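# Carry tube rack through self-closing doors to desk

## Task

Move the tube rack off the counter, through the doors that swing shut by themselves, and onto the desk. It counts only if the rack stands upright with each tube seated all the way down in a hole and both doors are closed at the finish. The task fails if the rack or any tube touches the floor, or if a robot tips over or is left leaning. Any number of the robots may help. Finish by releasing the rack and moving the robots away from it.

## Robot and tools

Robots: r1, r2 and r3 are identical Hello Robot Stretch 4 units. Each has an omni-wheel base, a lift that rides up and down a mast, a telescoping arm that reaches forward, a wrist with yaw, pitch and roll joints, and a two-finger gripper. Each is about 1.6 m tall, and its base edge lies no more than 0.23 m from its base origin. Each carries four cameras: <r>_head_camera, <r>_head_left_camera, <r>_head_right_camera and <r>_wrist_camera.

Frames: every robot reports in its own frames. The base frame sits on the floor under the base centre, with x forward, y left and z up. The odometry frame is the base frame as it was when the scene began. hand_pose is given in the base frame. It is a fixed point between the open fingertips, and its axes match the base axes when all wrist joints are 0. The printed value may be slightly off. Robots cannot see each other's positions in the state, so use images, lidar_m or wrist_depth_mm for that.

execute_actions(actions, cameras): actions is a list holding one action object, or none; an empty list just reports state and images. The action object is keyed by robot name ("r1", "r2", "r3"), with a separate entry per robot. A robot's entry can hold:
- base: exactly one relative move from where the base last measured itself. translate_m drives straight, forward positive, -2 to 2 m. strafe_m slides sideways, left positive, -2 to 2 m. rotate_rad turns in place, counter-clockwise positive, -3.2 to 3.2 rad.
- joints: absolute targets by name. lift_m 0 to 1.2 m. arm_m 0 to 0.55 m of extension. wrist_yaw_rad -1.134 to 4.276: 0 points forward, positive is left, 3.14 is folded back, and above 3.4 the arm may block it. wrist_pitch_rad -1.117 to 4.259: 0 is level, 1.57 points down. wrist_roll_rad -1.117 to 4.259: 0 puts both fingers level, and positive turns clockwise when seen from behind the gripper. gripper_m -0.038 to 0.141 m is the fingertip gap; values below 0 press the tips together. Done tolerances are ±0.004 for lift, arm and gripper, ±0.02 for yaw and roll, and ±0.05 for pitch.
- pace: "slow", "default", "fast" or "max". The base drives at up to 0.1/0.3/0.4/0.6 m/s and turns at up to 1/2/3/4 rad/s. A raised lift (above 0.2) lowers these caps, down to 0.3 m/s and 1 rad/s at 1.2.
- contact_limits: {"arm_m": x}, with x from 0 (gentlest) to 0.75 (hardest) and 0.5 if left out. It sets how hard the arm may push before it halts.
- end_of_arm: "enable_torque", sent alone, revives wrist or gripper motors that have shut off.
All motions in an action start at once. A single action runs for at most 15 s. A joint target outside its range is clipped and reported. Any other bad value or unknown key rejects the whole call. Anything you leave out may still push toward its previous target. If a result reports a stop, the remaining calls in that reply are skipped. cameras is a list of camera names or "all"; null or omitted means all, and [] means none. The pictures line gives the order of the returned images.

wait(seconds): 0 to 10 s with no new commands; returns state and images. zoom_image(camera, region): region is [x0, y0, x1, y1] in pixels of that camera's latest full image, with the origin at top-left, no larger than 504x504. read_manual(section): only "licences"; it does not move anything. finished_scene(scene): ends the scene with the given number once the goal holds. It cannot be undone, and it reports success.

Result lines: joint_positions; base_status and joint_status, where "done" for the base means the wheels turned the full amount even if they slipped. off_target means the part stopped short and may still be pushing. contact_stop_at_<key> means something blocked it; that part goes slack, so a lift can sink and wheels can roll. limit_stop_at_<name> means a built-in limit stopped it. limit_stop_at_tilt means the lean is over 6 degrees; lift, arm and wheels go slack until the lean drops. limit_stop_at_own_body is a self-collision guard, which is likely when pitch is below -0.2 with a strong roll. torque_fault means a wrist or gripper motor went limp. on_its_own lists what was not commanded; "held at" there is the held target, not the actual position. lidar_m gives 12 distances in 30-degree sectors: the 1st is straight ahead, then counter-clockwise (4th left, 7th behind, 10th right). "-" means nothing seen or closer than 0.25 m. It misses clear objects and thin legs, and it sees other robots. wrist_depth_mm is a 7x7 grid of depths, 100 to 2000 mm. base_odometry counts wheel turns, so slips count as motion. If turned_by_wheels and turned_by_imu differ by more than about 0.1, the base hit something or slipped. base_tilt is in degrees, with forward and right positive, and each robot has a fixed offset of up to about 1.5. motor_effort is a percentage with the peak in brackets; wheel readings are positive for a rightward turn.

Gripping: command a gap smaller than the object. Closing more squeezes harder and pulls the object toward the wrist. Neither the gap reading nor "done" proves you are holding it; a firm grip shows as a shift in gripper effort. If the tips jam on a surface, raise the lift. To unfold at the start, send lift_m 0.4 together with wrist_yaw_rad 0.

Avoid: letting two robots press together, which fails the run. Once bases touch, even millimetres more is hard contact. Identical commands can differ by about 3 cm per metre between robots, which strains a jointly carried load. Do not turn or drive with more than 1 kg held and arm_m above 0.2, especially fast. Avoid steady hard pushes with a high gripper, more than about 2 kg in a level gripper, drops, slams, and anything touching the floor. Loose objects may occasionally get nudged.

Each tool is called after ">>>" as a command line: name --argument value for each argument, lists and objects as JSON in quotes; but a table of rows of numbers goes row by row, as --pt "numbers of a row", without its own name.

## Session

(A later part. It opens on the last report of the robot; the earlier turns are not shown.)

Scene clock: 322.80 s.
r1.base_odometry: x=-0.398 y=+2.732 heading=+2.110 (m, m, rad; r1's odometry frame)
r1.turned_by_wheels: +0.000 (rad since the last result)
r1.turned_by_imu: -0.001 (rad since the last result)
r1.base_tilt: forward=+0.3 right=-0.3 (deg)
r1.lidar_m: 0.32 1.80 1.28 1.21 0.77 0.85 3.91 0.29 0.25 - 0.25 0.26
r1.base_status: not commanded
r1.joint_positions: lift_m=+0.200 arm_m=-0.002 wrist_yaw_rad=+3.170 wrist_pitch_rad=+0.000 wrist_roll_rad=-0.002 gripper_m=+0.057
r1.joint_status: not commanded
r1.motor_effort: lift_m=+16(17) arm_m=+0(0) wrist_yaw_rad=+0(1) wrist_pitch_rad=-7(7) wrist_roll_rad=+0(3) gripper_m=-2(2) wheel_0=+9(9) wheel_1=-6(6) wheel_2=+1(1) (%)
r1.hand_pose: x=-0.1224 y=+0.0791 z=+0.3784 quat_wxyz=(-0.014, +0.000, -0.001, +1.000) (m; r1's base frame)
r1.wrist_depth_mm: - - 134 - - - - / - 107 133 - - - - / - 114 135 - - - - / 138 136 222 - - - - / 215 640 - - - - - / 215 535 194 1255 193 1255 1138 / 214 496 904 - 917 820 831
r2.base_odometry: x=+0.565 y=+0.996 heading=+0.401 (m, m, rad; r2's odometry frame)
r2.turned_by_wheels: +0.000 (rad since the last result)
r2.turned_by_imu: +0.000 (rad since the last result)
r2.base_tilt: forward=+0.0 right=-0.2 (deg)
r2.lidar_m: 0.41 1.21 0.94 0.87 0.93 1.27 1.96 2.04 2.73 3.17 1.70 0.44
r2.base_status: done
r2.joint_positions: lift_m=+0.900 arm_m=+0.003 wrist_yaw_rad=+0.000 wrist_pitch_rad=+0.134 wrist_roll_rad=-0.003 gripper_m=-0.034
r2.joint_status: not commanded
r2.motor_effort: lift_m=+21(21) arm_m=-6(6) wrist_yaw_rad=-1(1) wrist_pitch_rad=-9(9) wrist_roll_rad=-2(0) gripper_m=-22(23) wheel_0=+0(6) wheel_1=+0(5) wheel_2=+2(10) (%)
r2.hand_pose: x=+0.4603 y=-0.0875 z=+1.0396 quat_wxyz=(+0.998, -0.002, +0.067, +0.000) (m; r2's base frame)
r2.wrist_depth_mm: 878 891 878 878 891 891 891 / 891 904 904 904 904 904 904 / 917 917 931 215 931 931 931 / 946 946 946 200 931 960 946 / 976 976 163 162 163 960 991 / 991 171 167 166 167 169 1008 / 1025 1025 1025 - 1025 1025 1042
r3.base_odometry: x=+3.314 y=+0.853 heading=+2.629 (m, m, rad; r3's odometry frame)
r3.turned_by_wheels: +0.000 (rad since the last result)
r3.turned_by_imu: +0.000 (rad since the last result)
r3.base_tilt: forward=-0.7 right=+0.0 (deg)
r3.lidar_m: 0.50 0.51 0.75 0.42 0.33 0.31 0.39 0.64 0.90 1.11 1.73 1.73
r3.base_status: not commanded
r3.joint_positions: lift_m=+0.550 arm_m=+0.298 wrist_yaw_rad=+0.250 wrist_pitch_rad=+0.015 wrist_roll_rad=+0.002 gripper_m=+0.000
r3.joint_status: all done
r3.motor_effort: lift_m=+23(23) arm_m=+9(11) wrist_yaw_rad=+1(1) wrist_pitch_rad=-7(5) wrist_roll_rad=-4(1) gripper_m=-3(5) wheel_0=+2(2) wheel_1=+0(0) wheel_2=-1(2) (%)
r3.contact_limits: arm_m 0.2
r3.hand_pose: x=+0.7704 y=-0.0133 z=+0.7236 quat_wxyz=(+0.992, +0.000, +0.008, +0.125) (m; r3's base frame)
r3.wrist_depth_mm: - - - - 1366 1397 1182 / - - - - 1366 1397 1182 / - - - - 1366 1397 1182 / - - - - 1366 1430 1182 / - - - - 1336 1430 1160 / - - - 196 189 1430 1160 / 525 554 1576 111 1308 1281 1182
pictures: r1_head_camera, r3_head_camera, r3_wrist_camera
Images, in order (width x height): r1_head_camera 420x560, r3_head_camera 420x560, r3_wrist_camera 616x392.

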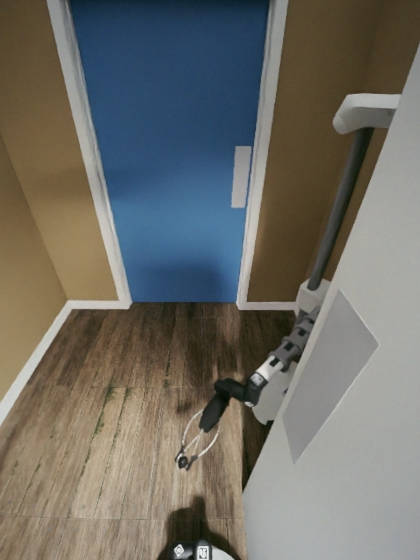

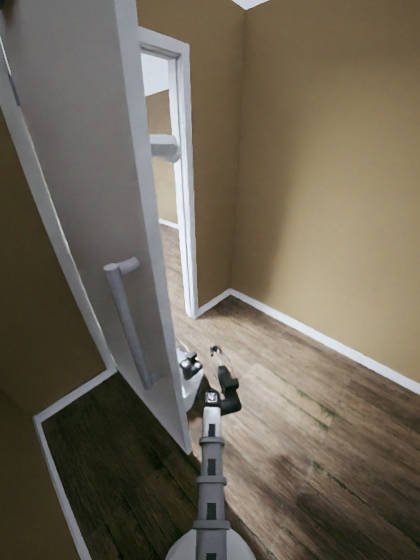

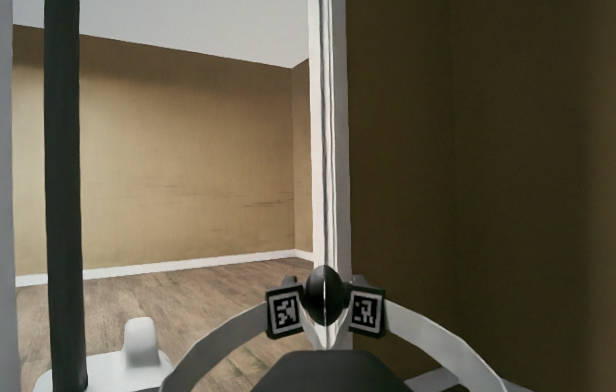

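>>> execute_actions --actions '[{"r1": {"base": {"strafe_m": 0.2}}, "r2": {"base": {"translate_m": 0.35}}, "r3": {"joints": {"wrist_yaw_rad": 1.0}}}]' --cameras '["r3_head_camera", "r1_head_camera", "r1_head_right_camera"]'

Scene clock: 335.53 s.
r1.base_odometry: x=-0.570 y=+2.629 heading=+2.110 (m, m, rad; r1's odometry frame)
r1.turned_by_wheels: +0.000 (rad since the last result)
r1.turned_by_imu: -0.004 (rad since the last result)
r1.base_tilt: forward=+0.3 right=-0.3 (deg)
r1.lidar_m: 1.79 1.51 1.06 1.00 0.71 0.63 3.81 0.61 0.39 0.35 0.35 0.42
r1.base_status: done
r1.joint_positions: lift_m=+0.200 arm_m=-0.002 wrist_yaw_rad=+3.170 wrist_pitch_rad=+0.000 wrist_roll_rad=-0.002 gripper_m=+0.057
r1.joint_status: not commanded
r1.motor_effort: lift_m=+17(17) arm_m=+0(0) wrist_yaw_rad=+0(1) wrist_pitch_rad=-7(7) wrist_roll_rad=-2(1) gripper_m=-2(2) wheel_0=+0(6) wheel_1=+1(12) wheel_2=+0(1) (%)
r1.hand_pose: x=-0.1224 y=+0.0791 z=+0.3784 quat_wxyz=(-0.014, +0.000, -0.001, +1.000) (m; r1's base frame)
r1.wrist_depth_mm: - - 133 - - 691 574 / - 107 134 - - 691 574 / - 114 135 - - 691 580 / 138 136 222 - - 699 580 / 215 - - - - 683 591 / 214 1205 194 1255 192 647 585 / 213 798 904 - 931 585 591
r2.base_odometry: x=+0.887 y=+1.133 heading=+0.401 (m, m, rad; r2's odometry frame)
r2.turned_by_wheels: +0.000 (rad since the last result)
r2.turned_by_imu: +0.002 (rad since the last result)
r2.base_tilt: forward=+0.0 right=-0.2 (deg)
r2.lidar_m: 0.45 0.84 0.95 0.91 0.93 1.30 2.31 2.40 3.26 3.19 1.21 0.40
r2.base_status: done
r2.joint_positions: lift_m=+0.900 arm_m=+0.003 wrist_yaw_rad=+0.000 wrist_pitch_rad=+0.134 wrist_roll_rad=-0.003 gripper_m=-0.034
r2.joint_status: not commanded
r2.motor_effort: lift_m=+21(21) arm_m=-6(5) wrist_yaw_rad=-1(0) wrist_pitch_rad=-10(9) wrist_roll_rad=+0(1) gripper_m=-27(21) wheel_0=+1(5) wheel_1=+1(5) wheel_2=+2(9) (%)
r2.hand_pose: x=+0.4603 y=-0.0875 z=+1.0396 quat_wxyz=(+0.998, -0.002, +0.067, +0.000) (m; r2's base frame)
r2.wrist_depth_mm: 554 554 554 559 554 554 554 / 564 569 569 569 564 569 574 / 580 585 580 216 580 585 580 / 591 597 585 200 591 591 591 / 603 609 164 162 163 615 609 / 634 171 167 166 167 169 627 / 640 640 634 - 647 654 634
r3.base_odometry: x=+3.314 y=+0.853 heading=+2.628 (m, m, rad; r3's odometry frame)
r3.turned_by_wheels: -0.001 (rad since the last result)
r3.turned_by_imu: -0.001 (rad since the last result)
r3.base_tilt: forward=-0.7 right=+0.0 (deg)
r3.lidar_m: 0.54 0.56 0.75 0.41 0.32 0.32 0.38 0.64 0.89 1.12 1.71 1.72
r3.base_status: not commanded
r3.joint_positions: lift_m=+0.550 arm_m=+0.300 wrist_yaw_rad=+0.991 wrist_pitch_rad=+0.015 wrist_roll_rad=+0.001 gripper_m=+0.000
r3.joint_status: all done
r3.on_its_own: wrist_yaw_rad is at rest, and its effort (+27) is outside its rest range (-13 to +13)
r3.motor_effort: lift_m=+23(23) arm_m=+2(9) wrist_yaw_rad=+27(64) wrist_pitch_rad=-6(7) wrist_roll_rad=-1(3) gripper_m=-10(12) wheel_0=-5(18) wheel_1=-3(8) wheel_2=-2(6) (%)
r3.hand_pose: x=+0.7017 y=+0.1934 z=+0.7236 quat_wxyz=(+0.880, -0.003, +0.007, +0.475) (m; r3's base frame)
r3.wrist_depth_mm: - 104 149 445 - - - / - 104 148 433 - - - / - - 147 421 - - - / - - 146 413 - - - / - - 144 322 - - - / - - 143 197 189 - - / - - 137 111 1756 477 500
pictures: r1_head_camera, r1_head_right_camera, r3_head_camera
Images, in order (width x height): r1_head_camera 420x560, r1_head_right_camera 420x672, r3_head_camera 420x560.

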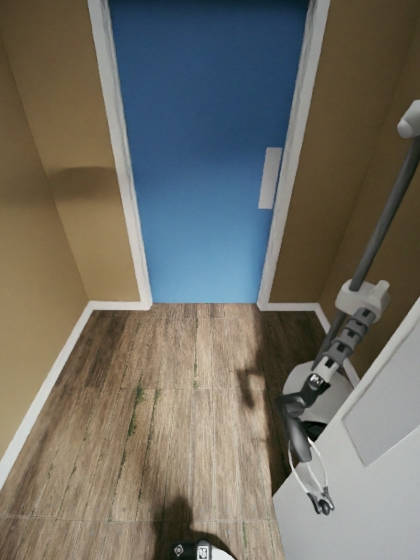

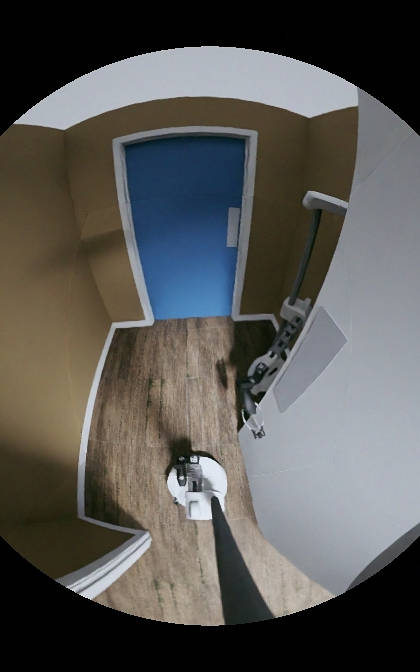

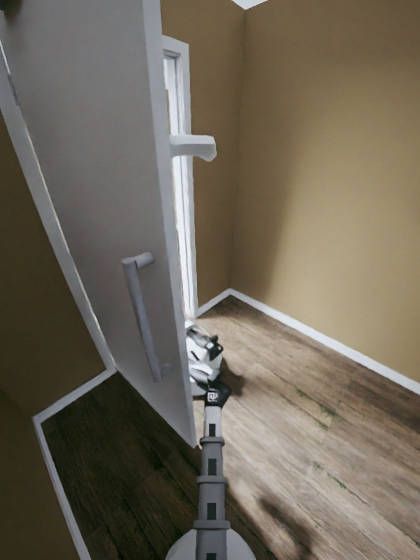

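>>> execute_actions --actions '[{"r1": {"base": {"translate_m": 1.5}, "pace": "max"}, "r3": {"joints": {"arm_m": 0.25}, "pace": "slow"}}]' --cameras '["r1_head_camera", "r3_head_camera"]'

Scene clock: 344.00 s.
r1.base_odometry: x=-1.340 y=+3.916 heading=+2.110 (m, m, rad; r1's odometry frame)
r1.turned_by_wheels: +0.000 (rad since the last result)
r1.turned_by_imu: -0.009 (rad since the last result)
r1.base_tilt: forward=+0.3 right=-0.3 (deg)
r1.lidar_m: 0.30 0.32 0.45 0.88 1.12 1.49 1.76 0.72 0.70 0.98 0.50 0.34
r1.base_status: done
r1.joint_positions: lift_m=+0.200 arm_m=-0.002 wrist_yaw_rad=+3.170 wrist_pitch_rad=+0.000 wrist_roll_rad=-0.002 gripper_m=+0.057
r1.joint_status: not commanded
r1.motor_effort: lift_m=+17(17) arm_m=+1(0) wrist_yaw_rad=+1(2) wrist_pitch_rad=-6(7) wrist_roll_rad=-2(1) gripper_m=-2(2) wheel_0=+1(12) wheel_1=+0(10) wheel_2=+2(14) (%)
r1.hand_pose: x=-0.1224 y=+0.0791 z=+0.3784 quat_wxyz=(-0.014, +0.000, -0.001, +1.000) (m; r1's base frame)
r1.wrist_depth_mm: - - 134 - - - 1336 / - 107 134 - - - 1366 / - 114 135 - - - 1366 / 138 136 222 - - - 1397 / 213 1921 1281 - - 1863 1366 / 214 1229 194 1255 193 1255 1205 / 214 820 891 - 917 820 891
r2.base_odometry: x=+0.887 y=+1.133 heading=+0.401 (m, m, rad; r2's odometry frame)
r2.turned_by_wheels: +0.000 (rad since the last result)
r2.turned_by_imu: +0.002 (rad since the last result)
r2.base_tilt: forward=+0.0 right=-0.3 (deg)
r2.lidar_m: 0.42 0.84 0.96 0.88 0.94 1.29 2.32 2.41 3.23 3.20 1.21 0.39
r2.base_status: not commanded
r2.joint_positions: lift_m=+0.900 arm_m=+0.003 wrist_yaw_rad=+0.000 wrist_pitch_rad=+0.134 wrist_roll_rad=-0.003 gripper_m=-0.034
r2.joint_status: not commanded
r2.motor_effort: lift_m=+21(21) arm_m=-5(5) wrist_yaw_rad=-1(1) wrist_pitch_rad=-9(9) wrist_roll_rad=+0(0) gripper_m=-24(24) wheel_0=+1(1) wheel_1=+0(1) wheel_2=+2(2) (%)
r2.hand_pose: x=+0.4603 y=-0.0875 z=+1.0396 quat_wxyz=(+0.998, -0.002, +0.067, +0.000) (m; r2's base frame)
r2.wrist_depth_mm: 549 549 549 554 554 554 554 / 564 559 569 569 569 564 564 / 580 580 580 215 580 585 580 / 591 591 597 200 597 597 597 / 609 609 163 162 163 621 615 / 621 171 167 166 167 169 621 / 634 647 640 - 647 654 640
r3.base_odometry: x=+3.314 y=+0.853 heading=+2.627 (m, m, rad; r3's odometry frame)
r3.turned_by_wheels: +0.000 (rad since the last result)
r3.turned_by_imu: +0.000 (rad since the last result)
r3.base_tilt: forward=-0.7 right=+0.0 (deg)
r3.lidar_m: 0.54 0.54 0.75 0.40 0.32 0.34 0.38 0.65 0.88 0.70 0.88 1.73
r3.base_status: not commanded
r3.joint_positions: lift_m=+0.550 arm_m=+0.252 wrist_yaw_rad=+0.990 wrist_pitch_rad=+0.015 wrist_roll_rad=+0.001 gripper_m=+0.000
r3.joint_status: all done
r3.on_its_own: wrist_yaw_rad is at rest, and its effort (+30) is outside its rest range (-13 to +13)
r3.motor_effort: lift_m=+22(23) arm_m=-12(14) wrist_yaw_rad=+30(37) wrist_pitch_rad=-5(6) wrist_roll_rad=+1(1) gripper_m=-9(10) wheel_0=-8(8) wheel_1=-5(5) wheel_2=-2(2) (%)
r3.hand_pose: x=+0.6545 y=+0.1932 z=+0.7236 quat_wxyz=(+0.880, -0.003, +0.007, +0.475) (m; r3's base frame)
r3.wrist_depth_mm: 143 105 147 364 - - - / 144 105 146 355 - - - / 143 105 146 347 - - - / 436 105 144 343 - - - / 430 105 143 282 - - - / 759 105 142 197 188 - - / 759 105 137 111 1708 1499 1708
pictures: r1_head_camera, r3_head_camera
Images, in order (width x height): r1_head_camera 420x560, r3_head_camera 420x560.

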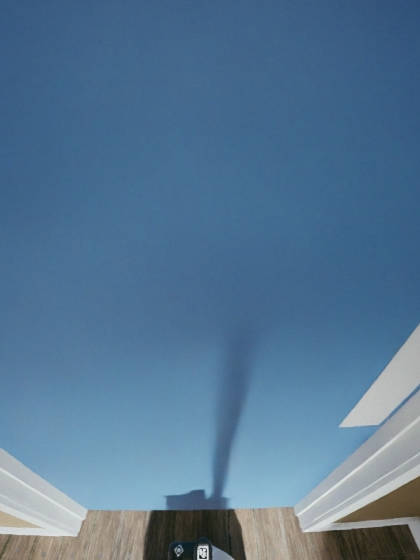

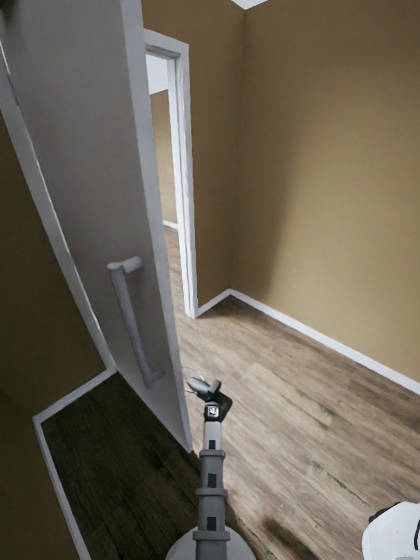

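>>> execute_actions --actions '[{"r1": {"base": {"translate_m": 0.17}, "pace": "slow"}}]' --cameras '[]'

>>> execute_actions --actions '[{"r1": {"base": {"translate_m": 0.85}}}]' --cameras '["r1_head_left_camera", "r2_head_right_camera"]'

Scene clock: 349.83 s.
r1.base_odometry: x=-1.427 y=+4.061 heading=+2.111 (m, m, rad; r1's odometry frame)
r1.turned_by_wheels: +0.001 (rad since the last result)
r1.turned_by_imu: +0.004 (rad since the last result)
r1.base_tilt: forward=+0.2 right=-0.3 (deg)
r1.lidar_m: - 0.25 0.27 0.56 1.11 1.51 1.14 0.83 0.84 0.44 0.32 0.25
r1.base_status: done
r1.joint_positions: lift_m=+0.200 arm_m=-0.002 wrist_yaw_rad=+3.170 wrist_pitch_rad=+0.000 wrist_roll_rad=-0.002 gripper_m=+0.057
r1.joint_status: not commanded
r1.motor_effort: lift_m=+17(17) arm_m=+0(0) wrist_yaw_rad=+0(2) wrist_pitch_rad=-5(8) wrist_roll_rad=+0(3) gripper_m=-3(3) wheel_0=+18(26) wheel_1=+15(23) wheel_2=-22(28) (%)
r1.hand_pose: x=-0.1224 y=+0.0791 z=+0.3784 quat_wxyz=(-0.014, +0.000, -0.001, +1.000) (m; r1's base frame)
r1.wrist_depth_mm: - - 133 - - - 1366 / - 107 134 - - - 1430 / - 114 135 - - - 1397 / 138 136 221 - - - 1397 / 213 1863 1708 - - 1921 1366 / 215 1025 194 1255 193 1229 1229 / 215 820 917 - 931 820 891
r2.base_odometry: x=+0.887 y=+1.133 heading=+0.401 (m, m, rad; r2's odometry frame)
r2.turned_by_wheels: +0.000 (rad since the last result)
r2.turned_by_imu: +0.001 (rad since the last result)
r2.base_tilt: forward=+0.0 right=-0.3 (deg)
r2.lidar_m: 0.43 0.84 0.95 0.89 0.92 1.31 2.31 2.38 3.28 3.18 0.98 0.40
r2.base_status: not commanded
r2.joint_positions: lift_m=+0.900 arm_m=+0.003 wrist_yaw_rad=+0.000 wrist_pitch_rad=+0.134 wrist_roll_rad=-0.003 gripper_m=-0.034
r2.joint_status: not commanded
r2.motor_effort: lift_m=+21(21) arm_m=-6(6) wrist_yaw_rad=+0(1) wrist_pitch_rad=-8(9) wrist_roll_rad=+0(0) gripper_m=-22(23) wheel_0=+1(1) wheel_1=+0(1) wheel_2=+2(2) (%)
r2.hand_pose: x=+0.4603 y=-0.0875 z=+1.0396 quat_wxyz=(+0.998, -0.002, +0.067, +0.000) (m; r2's base frame)
r2.wrist_depth_mm: 549 549 554 559 559 554 559 / 559 564 574 569 569 569 574 / 580 585 580 215 580 580 585 / 597 591 591 200 591 597 603 / 609 615 163 162 163 621 615 / 627 172 167 166 166 169 627 / 634 647 640 - 640 654 640
r3.base_odometry: x=+3.314 y=+0.853 heading=+2.627 (m, m, rad; r3's odometry frame)
r3.turned_by_wheels: +0.000 (rad since the last result)
r3.turned_by_imu: +0.001 (rad since the last result)
r3.base_tilt: forward=-0.7 right=+0.0 (deg)
r3.lidar_m: 0.52 0.54 0.76 0.41 0.32 0.33 0.37 0.64 0.89 0.83 1.72 1.73
r3.base_status: not commanded
r3.joint_positions: lift_m=+0.550 arm_m=+0.252 wrist_yaw_rad=+0.990 wrist_pitch_rad=+0.015 wrist_roll_rad=+0.001 gripper_m=+0.000
r3.joint_status: not commanded
r3.on_its_own: wrist_yaw_rad is at rest, and its effort (+30) is outside its rest range (-13 to +13)
r3.motor_effort: lift_m=+23(23) arm_m=-13(13) wrist_yaw_rad=+30(30) wrist_pitch_rad=-6(7) wrist_roll_rad=-3(2) gripper_m=-8(11) wheel_0=-7(7) wheel_1=-5(5) wheel_2=-2(2) (%)
r3.hand_pose: x=+0.6545 y=+0.1932 z=+0.7236 quat_wxyz=(+0.880, -0.003, +0.007, +0.475) (m; r3's base frame)
r3.wrist_depth_mm: 143 105 147 366 - - - / 143 105 146 355 - - - / 143 105 145 347 - - - / 433 105 144 343 - - - / 430 105 143 283 - - - / 759 105 141 197 188 - - / 759 105 137 110 1708 1499 1708
pictures: none
No camera images: the call's "cameras" was empty. Leave "cameras" out to get every camera's image.

Scene clock: 354.13 s.
r1.base_odometry: x=-1.864 y=+4.790 heading=+2.112 (m, m, rad; r1's odometry frame)
r1.turned_by_wheels: +0.001 (rad since the last result)
r1.turned_by_imu: +0.093 (rad since the last result)
r1.base_tilt: forward=+0.3 right=-0.2 (deg)
r1.lidar_m: 0.31 0.25 - 0.25 0.26 0.59 1.64 0.79 0.92 0.94 0.97 2.57
r1.base_status: done
r1.joint_positions: lift_m=+0.200 arm_m=-0.003 wrist_yaw_rad=+3.171 wrist_pitch_rad=+0.000 wrist_roll_rad=-0.002 gripper_m=+0.057
r1.joint_status: not commanded
r1.motor_effort: lift_m=+17(20) arm_m=+1(1) wrist_yaw_rad=+0(89) wrist_pitch_rad=-7(9) wrist_roll_rad=-2(1) gripper_m=-2(3) wheel_0=+1(22) wheel_1=+13(29) wheel_2=-6(35) (%)
r1.hand_pose: x=-0.1226 y=+0.0790 z=+0.3783 quat_wxyz=(-0.015, +0.000, -0.001, +1.000) (m; r1's base frame)
r1.wrist_depth_mm: - - 133 - - - 521 / - 107 134 - - - 530 / - 114 135 - - - 535 / 138 136 221 - - - 525 / 214 1661 1618 - - - 508 / 215 1182 194 1229 193 1255 484 / 214 809 891 - 904 831 462
r2.base_odometry: x=+0.887 y=+1.133 heading=+0.401 (m, m, rad; r2's odometry frame)
r2.turned_by_wheels: +0.000 (rad since the last result)
r2.turned_by_imu: +0.001 (rad since the last result)
r2.base_tilt: forward=+0.0 right=-0.2 (deg)
r2.lidar_m: 0.42 0.85 0.97 0.90 0.94 1.30 2.30 2.41 3.25 0.92 0.94 0.42
r2.base_status: not commanded
r2.joint_positions: lift_m=+0.900 arm_m=+0.003 wrist_yaw_rad=+0.000 wrist_pitch_rad=+0.134 wrist_roll_rad=-0.003 gripper_m=-0.034
r2.joint_status: not commanded
r2.motor_effort: lift_m=+21(21) arm_m=-6(6) wrist_yaw_rad=+0(1) wrist_pitch_rad=-9(9) wrist_roll_rad=-1(0) gripper_m=-24(25) wheel_0=+1(1) wheel_1=+1(1) wheel_2=+2(2) (%)
r2.hand_pose: x=+0.4603 y=-0.0875 z=+1.0396 quat_wxyz=(+0.998, -0.002, +0.067, +0.000) (m; r2's base frame)
r2.wrist_depth_mm: 554 554 559 554 559 559 554 / 564 564 569 569 564 564 569 / 580 574 580 215 580 585 580 / 591 591 597 201 597 603 597 / 609 615 164 162 164 609 615 / 627 171 166 166 167 169 627 / 634 647 634 - 647 647 640
r3.base_odometry: x=+3.314 y=+0.853 heading=+2.627 (m, m, rad; r3's odometry frame)
r3.turned_by_wheels: +0.000 (rad since the last result)
r3.turned_by_imu: +0.000 (rad since the last result)
r3.base_tilt: forward=-0.7 right=+0.0 (deg)
r3.lidar_m: 0.53 0.54 0.73 0.42 0.32 0.33 0.39 0.64 0.88 1.51 1.71 1.74
r3.base_status: not commanded
r3.joint_positions: lift_m=+0.550 arm_m=+0.252 wrist_yaw_rad=+0.990 wrist_pitch_rad=+0.015 wrist_roll_rad=+0.001 gripper_m=+0.000
r3.joint_status: not commanded
r3.on_its_own: wrist_yaw_rad is at rest, and its effort (+30) is outside its rest range (-13 to +13)
r3.motor_effort: lift_m=+23(23) arm_m=-12(13) wrist_yaw_rad=+30(30) wrist_pitch_rad=-6(6) wrist_roll_rad=-2(2) gripper_m=-8(9) wheel_0=-7(8) wheel_1=-5(5) wheel_2=-2(2) (%)
r3.hand_pose: x=+0.6545 y=+0.1932 z=+0.7236 quat_wxyz=(+0.880, -0.003, +0.007, +0.475) (m; r3's base frame)
r3.wrist_depth_mm: 143 105 147 362 - - - / 144 105 146 357 - - - / 143 105 146 347 - - - / 433 105 144 342 - - - / 436 105 143 282 - - - / 759 105 142 196 188 - - / 778 105 137 111 1756 1537 1708
pictures: r1_head_left_camera, r2_head_right_camera
Images, in order (width x height): r1_head_left_camera 420x672, r2_head_right_camera 420x672.

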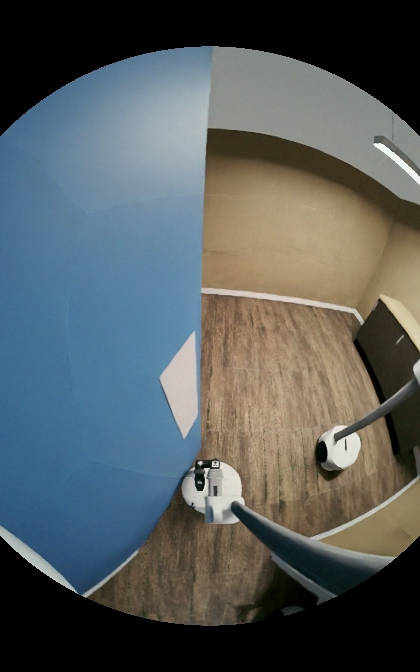

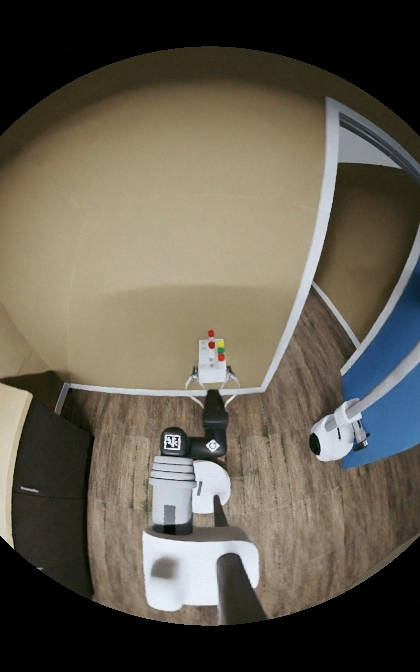

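>>> execute_actions --actions '[{"r1": {"base": {"rotate_rad": -1.0}}, "r2": {"base": {"translate_m": 0.16}}}]' --cameras '[]'

>>> execute_actions --actions '[{"r1": {"base": {"strafe_m": 0.48}}, "r2": {"base": {"strafe_m": -0.6}}}]' --cameras '["r1_head_left_camera", "r2_head_right_camera", "r2_head_camera"]'

Scene clock: 374.07 s.
r1.base_odometry: x=-1.864 y=+4.790 heading=+1.113 (m, m, rad; r1's odometry frame)
r1.turned_by_wheels: -0.999 (rad since the last result)
r1.turned_by_imu: -1.005 (rad since the last result)
r1.base_tilt: forward=+0.3 right=-0.2 (deg)
r1.lidar_m: 2.19 2.57 0.31 0.25 - 0.25 0.26 0.70 1.58 0.78 0.95 0.90
r1.base_status: done
r1.joint_positions: lift_m=+0.200 arm_m=-0.003 wrist_yaw_rad=+3.171 wrist_pitch_rad=+0.000 wrist_roll_rad=-0.002 gripper_m=+0.057
r1.joint_status: not commanded
r1.motor_effort: lift_m=+17(17) arm_m=+1(1) wrist_yaw_rad=+1(0) wrist_pitch_rad=-8(7) wrist_roll_rad=-1(0) gripper_m=-3(1) wheel_0=-7(6) wheel_1=+11(20) wheel_2=+9(7) (%)
r1.hand_pose: x=-0.1226 y=+0.0790 z=+0.3783 quat_wxyz=(-0.014, +0.000, -0.001, +1.000) (m; r1's base frame)
r1.wrist_depth_mm: - - 133 392 277 213 - / - 107 134 392 278 213 184 / - 114 135 353 279 214 183 / 138 136 222 394 279 215 183 / 214 - 668 394 258 214 182 / 215 1205 193 351 193 214 185 / 214 820 768 - 267 199 -
r2.base_odometry: x=+1.034 y=+1.196 heading=+0.401 (m, m, rad; r2's odometry frame)
r2.turned_by_wheels: +0.000 (rad since the last result)
r2.turned_by_imu: +0.001 (rad since the last result)
r2.base_tilt: forward=+0.0 right=-0.3 (deg)
r2.lidar_m: 0.40 0.68 0.94 0.91 0.95 1.30 2.47 2.57 3.29 0.90 1.52 0.42
r2.base_status: done
r2.joint_positions: lift_m=+0.900 arm_m=+0.003 wrist_yaw_rad=+0.000 wrist_pitch_rad=+0.134 wrist_roll_rad=-0.003 gripper_m=-0.034
r2.joint_status: not commanded
r2.motor_effort: lift_m=+21(21) arm_m=-6(6) wrist_yaw_rad=-1(0) wrist_pitch_rad=-8(9) wrist_roll_rad=+0(0) gripper_m=-25(23) wheel_0=+2(5) wheel_1=+0(4) wheel_2=+0(10) (%)
r2.hand_pose: x=+0.4603 y=-0.0875 z=+1.0396 quat_wxyz=(+0.998, -0.002, +0.067, +0.000) (m; r2's base frame)
r2.wrist_depth_mm: 402 402 404 404 404 407 407 / 413 413 415 413 415 413 418 / 418 421 424 213 421 427 427 / 430 433 430 200 430 439 439 / 442 445 164 162 163 445 445 / 459 172 167 166 167 169 459 / 462 466 466 - 469 469 473
r3.base_odometry: x=+3.314 y=+0.853 heading=+2.627 (m, m, rad; r3's odometry frame)
r3.turned_by_wheels: +0.000 (rad since the last result)
r3.turned_by_imu: +0.000 (rad since the last result)
r3.base_tilt: forward=-0.7 right=+0.0 (deg)
r3.lidar_m: 0.51 0.53 0.78 0.41 0.32 0.33 0.40 0.65 0.88 1.50 1.71 1.72
r3.base_status: not commanded
r3.joint_positions: lift_m=+0.550 arm_m=+0.252 wrist_yaw_rad=+0.990 wrist_pitch_rad=+0.015 wrist_roll_rad=+0.001 gripper_m=+0.000
r3.joint_status: not commanded
r3.on_its_own: wrist_yaw_rad is at rest, and its effort (+31) is outside its rest range (-13 to +13)
r3.motor_effort: lift_m=+23(23) arm_m=-12(13) wrist_yaw_rad=+31(31) wrist_pitch_rad=-6(5) wrist_roll_rad=-3(2) gripper_m=-7(9) wheel_0=-8(7) wheel_1=-4(5) wheel_2=-2(2) (%)
r3.hand_pose: x=+0.6545 y=+0.1932 z=+0.7236 quat_wxyz=(+0.880, -0.003, +0.007, +0.475) (m; r3's base frame)
r3.wrist_depth_mm: 143 105 147 364 - - - / 144 105 146 357 - - - / 143 105 145 347 - - - / 433 105 144 342 - - - / 430 105 143 283 - - - / 750 105 141 197 188 - - / 759 105 137 111 1708 1499 1661
pictures: none
No camera images: the call's "cameras" was empty. Leave "cameras" out to get every camera's image.

Scene clock: 377.40 s.
r1.base_odometry: x=-2.294 y=+5.002 heading=+1.113 (m, m, rad; r1's odometry frame)
r1.turned_by_wheels: +0.001 (rad since the last result)
r1.turned_by_imu: -0.003 (rad since the last result)
r1.base_tilt: forward=+0.3 right=-0.2 (deg)
r1.lidar_m: 2.46 2.18 2.14 2.29 1.78 1.75 0.25 0.33 2.24 0.88 0.63 0.78
r1.base_status: done
r1.joint_positions: lift_m=+0.200 arm_m=-0.003 wrist_yaw_rad=+3.171 wrist_pitch_rad=+0.000 wrist_roll_rad=-0.002 gripper_m=+0.057
r1.joint_status: not commanded
r1.motor_effort: lift_m=+17(17) arm_m=+1(1) wrist_yaw_rad=+0(0) wrist_pitch_rad=-7(7) wrist_roll_rad=-2(0) gripper_m=-4(4) wheel_0=-4(21) wheel_1=+4(25) wheel_2=+7(6) (%)
r1.hand_pose: x=-0.1226 y=+0.0790 z=+0.3783 quat_wxyz=(-0.014, +0.000, -0.001, +1.000) (m; r1's base frame)
r1.wrist_depth_mm: - - 133 306 265 1618 1430 / - 107 133 307 265 1618 1430 / - 114 135 294 267 1661 1430 / 138 136 222 310 268 1661 1430 / 214 496 379 309 267 1618 1464 / 214 500 194 294 193 1255 1255 / 214 508 399 - 267 831 878
r2.base_odometry: x=+1.268 y=+0.643 heading=+0.401 (m, m, rad; r2's odometry frame)
r2.turned_by_wheels: +0.000 (rad since the last result)
r2.turned_by_imu: +0.000 (rad since the last result)
r2.base_tilt: forward=+0.0 right=-0.3 (deg)
r2.lidar_m: 0.43 0.69 0.93 1.51 1.58 2.14 2.46 2.56 0.65 0.69 1.02 0.43
r2.base_status: done
r2.joint_positions: lift_m=+0.900 arm_m=+0.003 wrist_yaw_rad=+0.000 wrist_pitch_rad=+0.134 wrist_roll_rad=-0.003 gripper_m=-0.034
r2.joint_status: not commanded
r2.motor_effort: lift_m=+21(21) arm_m=-6(6) wrist_yaw_rad=+0(1) wrist_pitch_rad=-9(9) wrist_roll_rad=-1(0) gripper_m=-25(23) wheel_0=+0(9) wheel_1=+0(8) wheel_2=+0(0) (%)
r2.hand_pose: x=+0.4603 y=-0.0875 z=+1.0396 quat_wxyz=(+0.998, -0.002, +0.067, +0.000) (m; r2's base frame)
r2.wrist_depth_mm: 410 410 402 - - - - / 421 418 413 - - - - / 430 430 421 1983 - - - / 439 442 427 200 - - - / 455 452 163 162 163 - - / 462 172 167 166 166 169 1921 / 473 477 462 - 1708 1756 1756
r3.base_odometry: x=+3.314 y=+0.853 heading=+2.627 (m, m, rad; r3's odometry frame)
r3.turned_by_wheels: +0.000 (rad since the last result)
r3.turned_by_imu: +0.000 (rad since the last result)
r3.base_tilt: forward=-0.8 right=+0.1 (deg)
r3.lidar_m: 0.52 0.54 0.74 0.41 0.33 0.33 0.39 0.64 0.89 1.49 1.69 1.73
r3.base_status: not commanded
r3.joint_positions: lift_m=+0.550 arm_m=+0.252 wrist_yaw_rad=+0.990 wrist_pitch_rad=+0.015 wrist_roll_rad=+0.001 gripper_m=+0.000
r3.joint_status: not commanded
r3.on_its_own: wrist_yaw_rad is at rest, and its effort (+30) is outside its rest range (-13 to +13)
r3.motor_effort: lift_m=+24(23) arm_m=-12(13) wrist_yaw_rad=+30(29) wrist_pitch_rad=-7(6) wrist_roll_rad=-3(2) gripper_m=-8(6) wheel_0=-7(8) wheel_1=-5(5) wheel_2=-2(2) (%)
r3.hand_pose: x=+0.6545 y=+0.1932 z=+0.7236 quat_wxyz=(+0.880, -0.003, +0.007, +0.475) (m; r3's base frame)
r3.wrist_depth_mm: 143 105 147 362 - - - / 143 105 146 355 - - - / 144 105 145 347 - - - / 436 105 144 340 - - - / 433 105 143 282 - - - / 759 105 141 197 189 - - / 778 105 137 111 1708 1499 1661
pictures: r1_head_left_camera, r2_head_camera, r2_head_right_camera
Images, in order (width x height): r1_head_left_camera 420x672, r2_head_camera 420x560, r2_head_right_camera 420x672.

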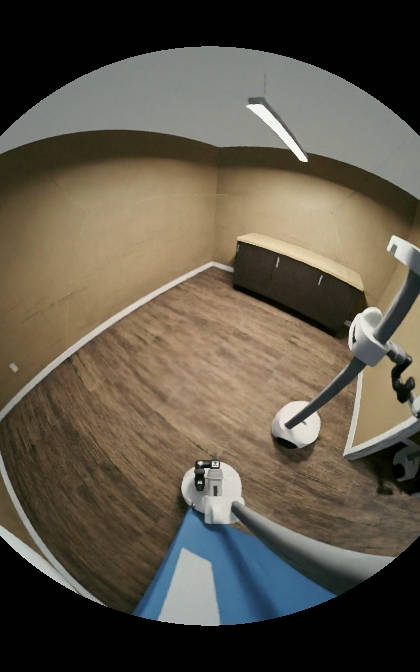

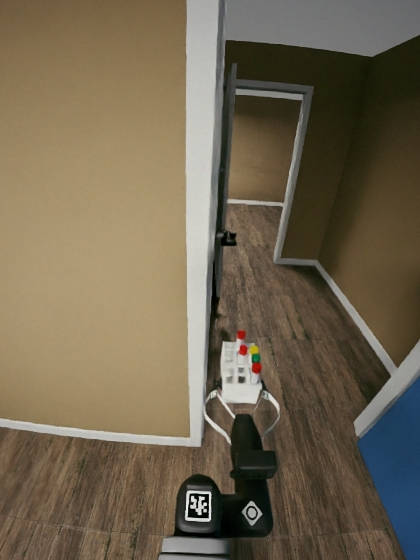

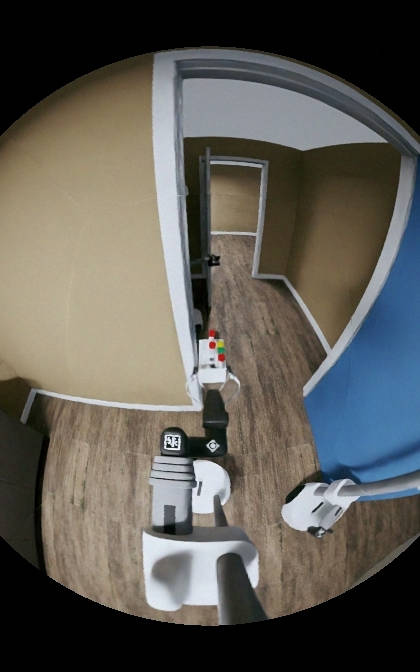

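>>> execute_actions --actions '[{"r2": {"base": {"strafe_m": -0.36}}}]' --cameras '["r2_head_right_camera", "r2_head_camera"]'

Scene clock: 389.73 s.
r1.base_odometry: x=-2.294 y=+5.002 heading=+1.113 (m, m, rad; r1's odometry frame)
r1.turned_by_wheels: +0.000 (rad since the last result)
r1.turned_by_imu: -0.004 (rad since the last result)
r1.base_tilt: forward=+0.4 right=-0.3 (deg)
r1.lidar_m: 2.49 2.18 2.13 2.28 1.80 1.77 0.25 0.33 0.84 0.34 0.31 2.30
r1.base_status: not commanded
r1.joint_positions: lift_m=+0.200 arm_m=-0.003 wrist_yaw_rad=+3.171 wrist_pitch_rad=+0.000 wrist_roll_rad=-0.002 gripper_m=+0.057
r1.joint_status: not commanded
r1.motor_effort: lift_m=+17(17) arm_m=+1(1) wrist_yaw_rad=-1(0) wrist_pitch_rad=-5(8) wrist_roll_rad=+0(3) gripper_m=-1(3) wheel_0=-4(4) wheel_1=+5(5) wheel_2=+6(7) (%)
r1.hand_pose: x=-0.1226 y=+0.0790 z=+0.3783 quat_wxyz=(-0.014, +0.000, -0.001, +1.000) (m; r1's base frame)
r1.wrist_depth_mm: - - 133 306 266 1576 1464 / - 107 133 306 266 1661 1464 / - 114 135 294 267 1661 1430 / 138 136 222 309 267 1618 1464 / 214 496 377 310 266 1618 1464 / 214 500 194 297 193 1255 1255 / 214 504 399 - 270 820 891
r2.base_odometry: x=+1.409 y=+0.312 heading=+0.401 (m, m, rad; r2's odometry frame)
r2.turned_by_wheels: +0.000 (rad since the last result)
r2.turned_by_imu: +0.002 (rad since the last result)
r2.base_tilt: forward=+0.0 right=-0.2 (deg)
r2.lidar_m: 0.42 0.74 0.95 1.85 1.93 2.57 2.47 0.36 0.32 0.42 0.65 0.44
r2.base_status: done
r2.joint_positions: lift_m=+0.900 arm_m=+0.003 wrist_yaw_rad=+0.000 wrist_pitch_rad=+0.134 wrist_roll_rad=-0.003 gripper_m=-0.034
r2.joint_status: not commanded
r2.motor_effort: lift_m=+21(21) arm_m=-5(6) wrist_yaw_rad=-1(1) wrist_pitch_rad=-9(9) wrist_roll_rad=+0(1) gripper_m=-22(22) wheel_0=+0(8) wheel_1=+0(9) wheel_2=+0(0) (%)
r2.hand_pose: x=+0.4603 y=-0.0875 z=+1.0396 quat_wxyz=(+0.998, -0.002, +0.067, +0.000) (m; r2's base frame)
r2.wrist_depth_mm: 1281 1281 - - - - 1499 / 1366 1756 - - - - 1499 / 1366 1863 - 216 - - 1537 / 1366 1499 1983 200 - - 1499 / 1336 1756 163 162 163 - 1537 / 1366 171 167 166 166 169 1464 / 549 1430 1499 - 1708 1756 1397
r3.base_odometry: x=+3.314 y=+0.853 heading=+2.627 (m, m, rad; r3's odometry frame)
r3.turned_by_wheels: +0.000 (rad since the last result)
r3.turned_by_imu: +0.001 (rad since the last result)
r3.base_tilt: forward=-0.7 right=+0.0 (deg)
r3.lidar_m: 0.52 0.53 0.75 0.40 0.33 0.32 0.38 0.64 0.88 1.32 1.71 1.72
r3.base_status: not commanded
r3.joint_positions: lift_m=+0.550 arm_m=+0.252 wrist_yaw_rad=+0.990 wrist_pitch_rad=+0.015 wrist_roll_rad=+0.001 gripper_m=+0.000
r3.joint_status: not commanded
r3.on_its_own: wrist_yaw_rad is at rest, and its effort (+30) is outside its rest range (-13 to +13)
r3.motor_effort: lift_m=+23(23) arm_m=-13(13) wrist_yaw_rad=+30(29) wrist_pitch_rad=-6(7) wrist_roll_rad=-3(2) gripper_m=-8(8) wheel_0=-7(8) wheel_1=-5(5) wheel_2=-2(2) (%)
r3.hand_pose: x=+0.6545 y=+0.1932 z=+0.7236 quat_wxyz=(+0.880, -0.003, +0.007, +0.475) (m; r3's base frame)
r3.wrist_depth_mm: 143 105 147 362 - - - / 143 105 146 355 - - - / 143 105 146 349 - - - / 436 105 144 342 - - - / 433 105 143 282 - - - / 759 105 141 196 188 - - / 759 105 137 111 1708 1499 1661
pictures: r2_head_camera, r2_head_right_camera
Images, in order (width x height): r2_head_camera 420x560, r2_head_right_camera 420x672.

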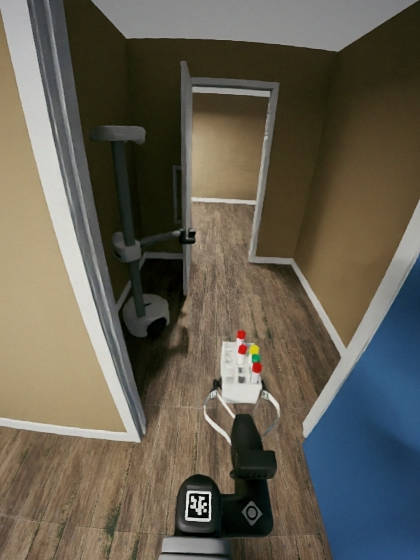

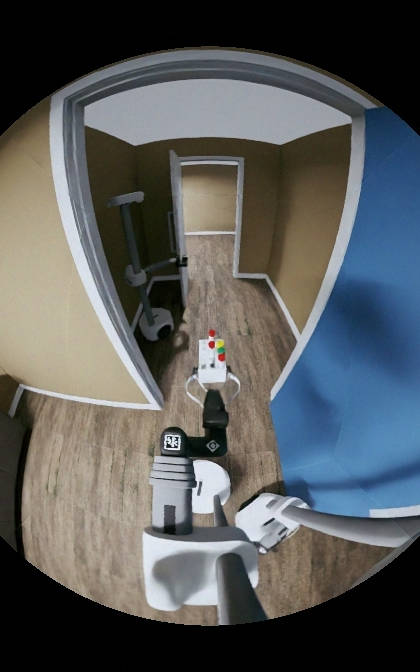

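>>> execute_actions --actions '[{"r2": {"base": {"translate_m": 1.0}, "pace": "fast"}}]' --cameras '[]'

>>> execute_actions --actions '[{"r2": {"base": {"strafe_m": -0.2}}}]' --cameras '["r2_head_camera", "r2_wrist_camera", "r2_head_left_camera"]'

Scene clock: 399.50 s.
r1.base_odometry: x=-2.294 y=+5.002 heading=+1.113 (m, m, rad; r1's odometry frame)
r1.turned_by_wheels: +0.000 (rad since the last result)
r1.turned_by_imu: -0.004 (rad since the last result)
r1.base_tilt: forward=+0.4 right=-0.2 (deg)
r1.lidar_m: 2.49 2.16 2.13 2.30 1.81 1.76 0.25 0.32 1.16 1.19 1.59 2.29
r1.base_status: not commanded
r1.joint_positions: lift_m=+0.200 arm_m=-0.003 wrist_yaw_rad=+3.171 wrist_pitch_rad=+0.000 wrist_roll_rad=-0.002 gripper_m=+0.057
r1.joint_status: not commanded
r1.motor_effort: lift_m=+17(17) arm_m=+0(1) wrist_yaw_rad=+0(1) wrist_pitch_rad=-5(8) wrist_roll_rad=+1(0) gripper_m=-2(2) wheel_0=-4(4) wheel_1=+5(4) wheel_2=+6(6) (%)
r1.hand_pose: x=-0.1226 y=+0.0790 z=+0.3783 quat_wxyz=(-0.014, +0.000, -0.001, +1.000) (m; r1's base frame)
r1.wrist_depth_mm: - - 133 306 266 1618 1430 / - 107 133 307 266 1618 1464 / - 113 135 293 267 1661 1430 / 138 136 221 309 267 1661 1464 / 214 496 379 310 268 1618 1464 / 214 496 194 296 192 1255 1229 / 214 508 399 - 270 820 891
r2.base_odometry: x=+2.330 y=+0.703 heading=+0.402 (m, m, rad; r2's odometry frame)
r2.turned_by_wheels: +0.000 (rad since the last result)
r2.turned_by_imu: +0.002 (rad since the last result)
r2.base_tilt: forward=+0.0 right=-0.3 (deg)
r2.lidar_m: 0.41 0.68 0.69 0.83 0.40 3.61 1.22 0.87 0.66 0.72 1.21 0.42
r2.base_status: done
r2.joint_positions: lift_m=+0.900 arm_m=+0.003 wrist_yaw_rad=+0.000 wrist_pitch_rad=+0.134 wrist_roll_rad=-0.003 gripper_m=-0.034
r2.joint_status: not commanded
r2.motor_effort: lift_m=+21(20) arm_m=-6(6) wrist_yaw_rad=-1(1) wrist_pitch_rad=-9(8) wrist_roll_rad=+0(2) gripper_m=-22(23) wheel_0=+0(5) wheel_1=+0(6) wheel_2=+2(10) (%)
r2.hand_pose: x=+0.4603 y=-0.0875 z=+1.0396 quat_wxyz=(+0.998, -0.002, +0.067, +0.000) (m; r2's base frame)
r2.wrist_depth_mm: 1430 1618 1464 - - 1708 1499 / 1397 1661 1430 - 1756 1708 1499 / 1430 1756 1430 216 1756 1808 1464 / 1366 1756 1042 200 1863 1808 1499 / 1366 1808 164 162 163 1863 1464 / 668 171 167 166 166 169 1430 / 1255 1756 1008 - 1756 1756 1397
r3.base_odometry: x=+3.314 y=+0.853 heading=+2.627 (m, m, rad; r3's odometry frame)
r3.turned_by_wheels: +0.000 (rad since the last result)
r3.turned_by_imu: +0.001 (rad since the last result)
r3.base_tilt: forward=-0.7 right=+0.0 (deg)
r3.lidar_m: 0.54 0.52 0.77 0.41 0.31 0.33 0.40 0.64 0.77 0.65 0.63 1.72
r3.base_status: not commanded
r3.joint_positions: lift_m=+0.550 arm_m=+0.252 wrist_yaw_rad=+0.990 wrist_pitch_rad=+0.015 wrist_roll_rad=+0.001 gripper_m=+0.000
r3.joint_status: not commanded
r3.on_its_own: wrist_yaw_rad is at rest, and its effort (+29) is outside its rest range (-13 to +13)
r3.motor_effort: lift_m=+23(23) arm_m=-12(13) wrist_yaw_rad=+29(30) wrist_pitch_rad=-5(6) wrist_roll_rad=-3(4) gripper_m=-7(10) wheel_0=-7(7) wheel_1=-5(5) wheel_2=-2(2) (%)
r3.hand_pose: x=+0.6545 y=+0.1932 z=+0.7236 quat_wxyz=(+0.880, -0.003, +0.007, +0.475) (m; r3's base frame)
r3.wrist_depth_mm: 144 105 147 362 - - - / 143 105 146 355 - - - / 143 105 145 347 - - - / 436 105 144 343 - - - / 433 105 143 283 - - - / 759 105 141 196 188 - - / 768 105 137 111 1708 1499 1661
pictures: none
No camera images: the call's "cameras" was empty. Leave "cameras" out to get every camera's image.

Scene clock: 401.43 s.
r1.base_odometry: x=-2.294 y=+5.002 heading=+1.113 (m, m, rad; r1's odometry frame)
r1.turned_by_wheels: +0.000 (rad since the last result)
r1.turned_by_imu: -0.001 (rad since the last result)
r1.base_tilt: forward=+0.4 right=-0.3 (deg)
r1.lidar_m: 2.48 2.16 2.13 2.28 1.78 1.76 0.25 0.32 1.10 1.23 1.59 2.31
r1.base_status: not commanded
r1.joint_positions: lift_m=+0.200 arm_m=-0.003 wrist_yaw_rad=+3.171 wrist_pitch_rad=+0.000 wrist_roll_rad=-0.002 gripper_m=+0.057
r1.joint_status: not commanded
r1.motor_effort: lift_m=+17(17) arm_m=+1(1) wrist_yaw_rad=+0(0) wrist_pitch_rad=-5(7) wrist_roll_rad=+0(2) gripper_m=-2(3) wheel_0=-4(4) wheel_1=+4(4) wheel_2=+6(7) (%)
r1.hand_pose: x=-0.1226 y=+0.0790 z=+0.3783 quat_wxyz=(-0.014, +0.000, -0.001, +1.000) (m; r1's base frame)
r1.wrist_depth_mm: - - 133 307 265 1618 1430 / - 107 134 306 265 1618 1430 / - 114 135 294 267 1661 1430 / 138 136 221 310 268 1661 1499 / 214 496 379 310 268 1661 1430 / 215 500 195 294 193 1255 1255 / 214 504 397 - 270 831 904
r2.base_odometry: x=+2.408 y=+0.519 heading=+0.402 (m, m, rad; r2's odometry frame)
r2.turned_by_wheels: +0.000 (rad since the last result)
r2.turned_by_imu: +0.000 (rad since the last result)
r2.base_tilt: forward=+0.0 right=-0.2 (deg)
r2.lidar_m: 0.41 0.84 0.82 0.84 0.60 2.92 1.11 0.60 0.49 0.73 1.01 0.42
r2.base_status: done
r2.joint_positions: lift_m=+0.900 arm_m=+0.003 wrist_yaw_rad=+0.000 wrist_pitch_rad=+0.134 wrist_roll_rad=-0.003 gripper_m=-0.034
r2.joint_status: not commanded
r2.motor_effort: lift_m=+21(21) arm_m=-5(5) wrist_yaw_rad=-1(1) wrist_pitch_rad=-9(9) wrist_roll_rad=+0(1) gripper_m=-22(25) wheel_0=-1(8) wheel_1=+0(8) wheel_2=+1(2) (%)
r2.hand_pose: x=+0.4603 y=-0.0874 z=+1.0396 quat_wxyz=(+0.998, -0.002, +0.067, +0.000) (m; r2's base frame)
r2.wrist_depth_mm: 1537 1098 - - 1708 1708 1229 / 1537 1098 - - 1708 1756 1205 / 1576 1098 - 216 1756 1756 1205 / 1576 1060 1808 200 1756 1756 1229 / 1576 1078 163 162 164 1808 1205 / 788 171 167 165 167 169 1160 / 1537 1138 1618 - 1661 1661 1138
r3.base_odometry: x=+3.314 y=+0.853 heading=+2.627 (m, m, rad; r3's odometry frame)
r3.turned_by_wheels: +0.000 (rad since the last result)
r3.turned_by_imu: +0.000 (rad since the last result)
r3.base_tilt: forward=-0.7 right=+0.0 (deg)
r3.lidar_m: 0.53 0.54 0.75 0.41 0.31 0.33 0.39 0.67 0.89 0.82 0.82 1.72
r3.base_status: not commanded
r3.joint_positions: lift_m=+0.550 arm_m=+0.252 wrist_yaw_rad=+0.990 wrist_pitch_rad=+0.015 wrist_roll_rad=+0.001 gripper_m=+0.000
r3.joint_status: not commanded
r3.on_its_own: wrist_yaw_rad is at rest, and its effort (+30) is outside its rest range (-13 to +13)
r3.motor_effort: lift_m=+23(23) arm_m=-12(13) wrist_yaw_rad=+30(29) wrist_pitch_rad=-6(6) wrist_roll_rad=-3(1) gripper_m=-11(11) wheel_0=-8(7) wheel_1=-5(5) wheel_2=-2(2) (%)
r3.hand_pose: x=+0.6545 y=+0.1932 z=+0.7236 quat_wxyz=(+0.880, -0.003, +0.007, +0.475) (m; r3's base frame)
r3.wrist_depth_mm: 143 105 147 364 - - - / 144 105 146 355 - - - / 143 105 145 347 - - - / 433 105 144 342 - - - / 430 105 143 283 - - - / 759 105 141 196 188 - - / 768 105 137 111 1756 1499 1756
pictures: r2_head_camera, r2_head_left_camera, r2_wrist_camera
Images, in order (width x height): r2_head_camera 420x560, r2_head_left_camera 420x672, r2_wrist_camera 616x392.

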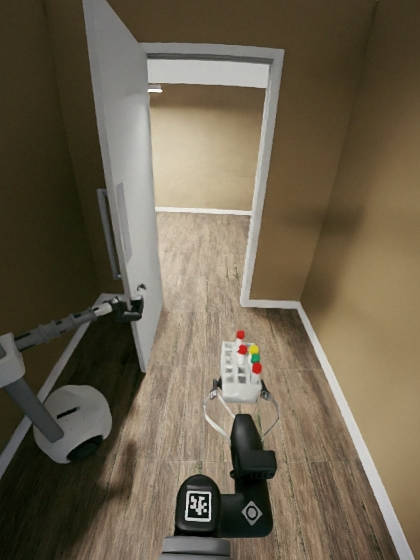

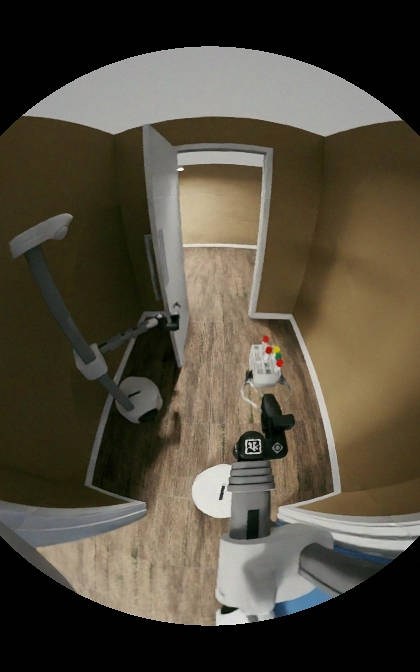

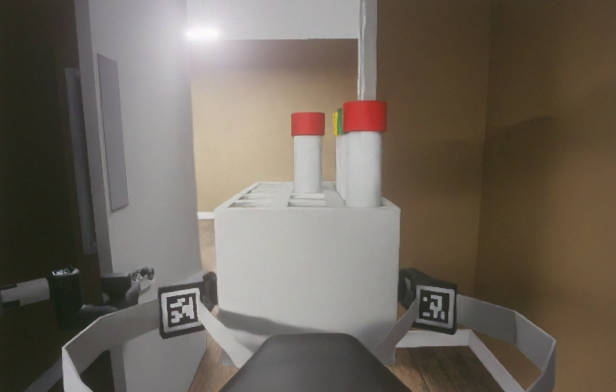

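>>> execute_actions --actions '[{"r1": {"base": {"strafe_m": -0.48}}, "r2": {"base": {"translate_m": 2.0}, "pace": "fast"}}]' --cameras '["r2_head_camera", "r2_head_left_camera", "r1_head_left_camera"]'

Scene clock: 421.83 s.
r1.base_odometry: x=-1.863 y=+4.790 heading=+1.113 (m, m, rad; r1's odometry frame)
r1.turned_by_wheels: +0.000 (rad since the last result)
r1.turned_by_imu: -0.009 (rad since the last result)
r1.base_tilt: forward=+0.3 right=-0.3 (deg)
r1.lidar_m: 2.20 2.56 0.31 0.25 - 0.25 0.28 0.66 1.60 0.76 0.96 2.02
r1.base_status: done
r1.joint_positions: lift_m=+0.200 arm_m=-0.003 wrist_yaw_rad=+3.171 wrist_pitch_rad=+0.000 wrist_roll_rad=-0.002 gripper_m=+0.057
r1.joint_status: not commanded
r1.motor_effort: lift_m=+17(17) arm_m=+1(1) wrist_yaw_rad=+0(0) wrist_pitch_rad=-5(5) wrist_roll_rad=-1(1) gripper_m=-3(4) wheel_0=-9(6) wheel_1=+0(9) wheel_2=+3(8) (%)
r1.hand_pose: x=-0.1226 y=+0.0790 z=+0.3783 quat_wxyz=(-0.014, +0.000, -0.001, +1.000) (m; r1's base frame)
r1.wrist_depth_mm: - - 133 392 276 212 - / - 107 133 392 277 213 185 / - 114 135 351 278 215 182 / 138 136 222 392 278 215 183 / 213 - 668 394 258 215 182 / 214 1182 194 353 193 213 185 / 214 820 759 - 267 199 -
r2.base_odometry: x=+4.249 y=+1.300 heading=+0.401 (m, m, rad; r2's odometry frame)
r2.turned_by_wheels: +0.000 (rad since the last result)
r2.turned_by_imu: +0.002 (rad since the last result)
r2.base_tilt: forward=+0.0 right=-0.2 (deg)
r2.lidar_m: 0.40 2.90 0.56 0.47 0.50 0.67 2.24 1.38 0.97 0.33 0.33 0.43
r2.base_status: done
r2.joint_positions: lift_m=+0.900 arm_m=+0.003 wrist_yaw_rad=+0.000 wrist_pitch_rad=+0.134 wrist_roll_rad=-0.003 gripper_m=-0.034
r2.joint_status: not commanded
r2.motor_effort: lift_m=+21(21) arm_m=-5(6) wrist_yaw_rad=-1(1) wrist_pitch_rad=-9(9) wrist_roll_rad=-1(0) gripper_m=-22(25) wheel_0=+0(6) wheel_1=-1(6) wheel_2=+0(11) (%)
r2.hand_pose: x=+0.4603 y=-0.0874 z=+1.0396 quat_wxyz=(+0.998, -0.002, +0.067, +0.000) (m; r2's base frame)
r2.wrist_depth_mm: - - - - - - - / - - - - - - - / - - - 216 - - - / - - - 207 - - - / - - 163 162 163 - - / - 172 167 166 167 169 - / 1756 1708 1756 - 1756 1756 1756
r3.base_odometry: x=+3.314 y=+0.853 heading=+2.627 (m, m, rad; r3's odometry frame)
r3.turned_by_wheels: +0.000 (rad since the last result)
r3.turned_by_imu: +0.002 (rad since the last result)
r3.base_tilt: forward=-0.7 right=+0.0 (deg)
r3.lidar_m: 0.53 0.55 0.75 0.39 0.32 0.33 0.39 0.65 0.89 1.50 1.70 1.72
r3.base_status: not commanded
r3.joint_positions: lift_m=+0.550 arm_m=+0.252 wrist_yaw_rad=+0.990 wrist_pitch_rad=+0.015 wrist_roll_rad=+0.001 gripper_m=+0.000
r3.joint_status: not commanded
r3.on_its_own: wrist_yaw_rad is at rest, and its effort (+29) is outside its rest range (-13 to +13)
r3.motor_effort: lift_m=+23(23) arm_m=-13(13) wrist_yaw_rad=+29(30) wrist_pitch_rad=-7(7) wrist_roll_rad=-1(2) gripper_m=-10(9) wheel_0=-7(7) wheel_1=-4(5) wheel_2=-2(2) (%)
r3.hand_pose: x=+0.6545 y=+0.1932 z=+0.7236 quat_wxyz=(+0.880, -0.003, +0.007, +0.475) (m; r3's base frame)
r3.wrist_depth_mm: 143 105 147 366 - - 878 / 143 105 146 357 - - 1098 / 143 105 145 347 - - - / 439 105 144 342 - - - / 433 105 143 283 - - - / 759 105 141 196 188 - - / 759 105 137 111 1661 1499 1708
pictures: r1_head_left_camera, r2_head_camera, r2_head_left_camera
Images, in order (width x height): r1_head_left_camera 420x672, r2_head_camera 420x560, r2_head_left_camera 420x672.

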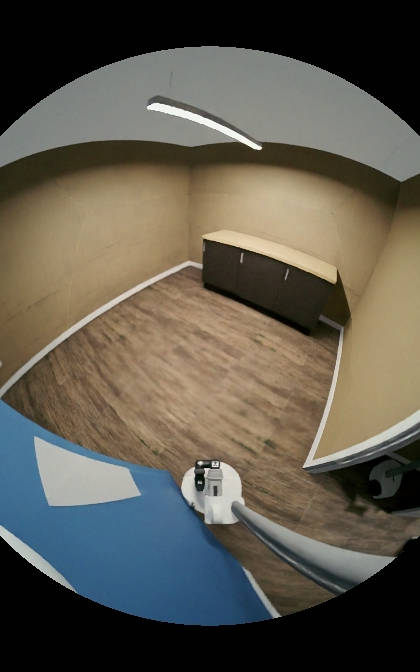

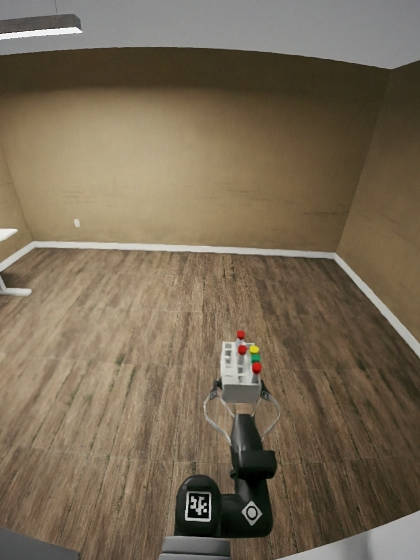

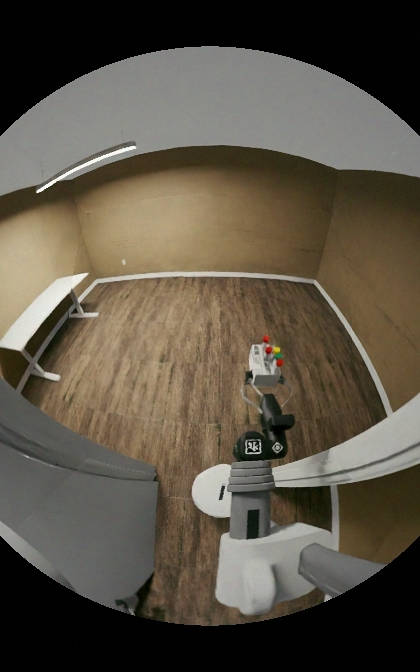

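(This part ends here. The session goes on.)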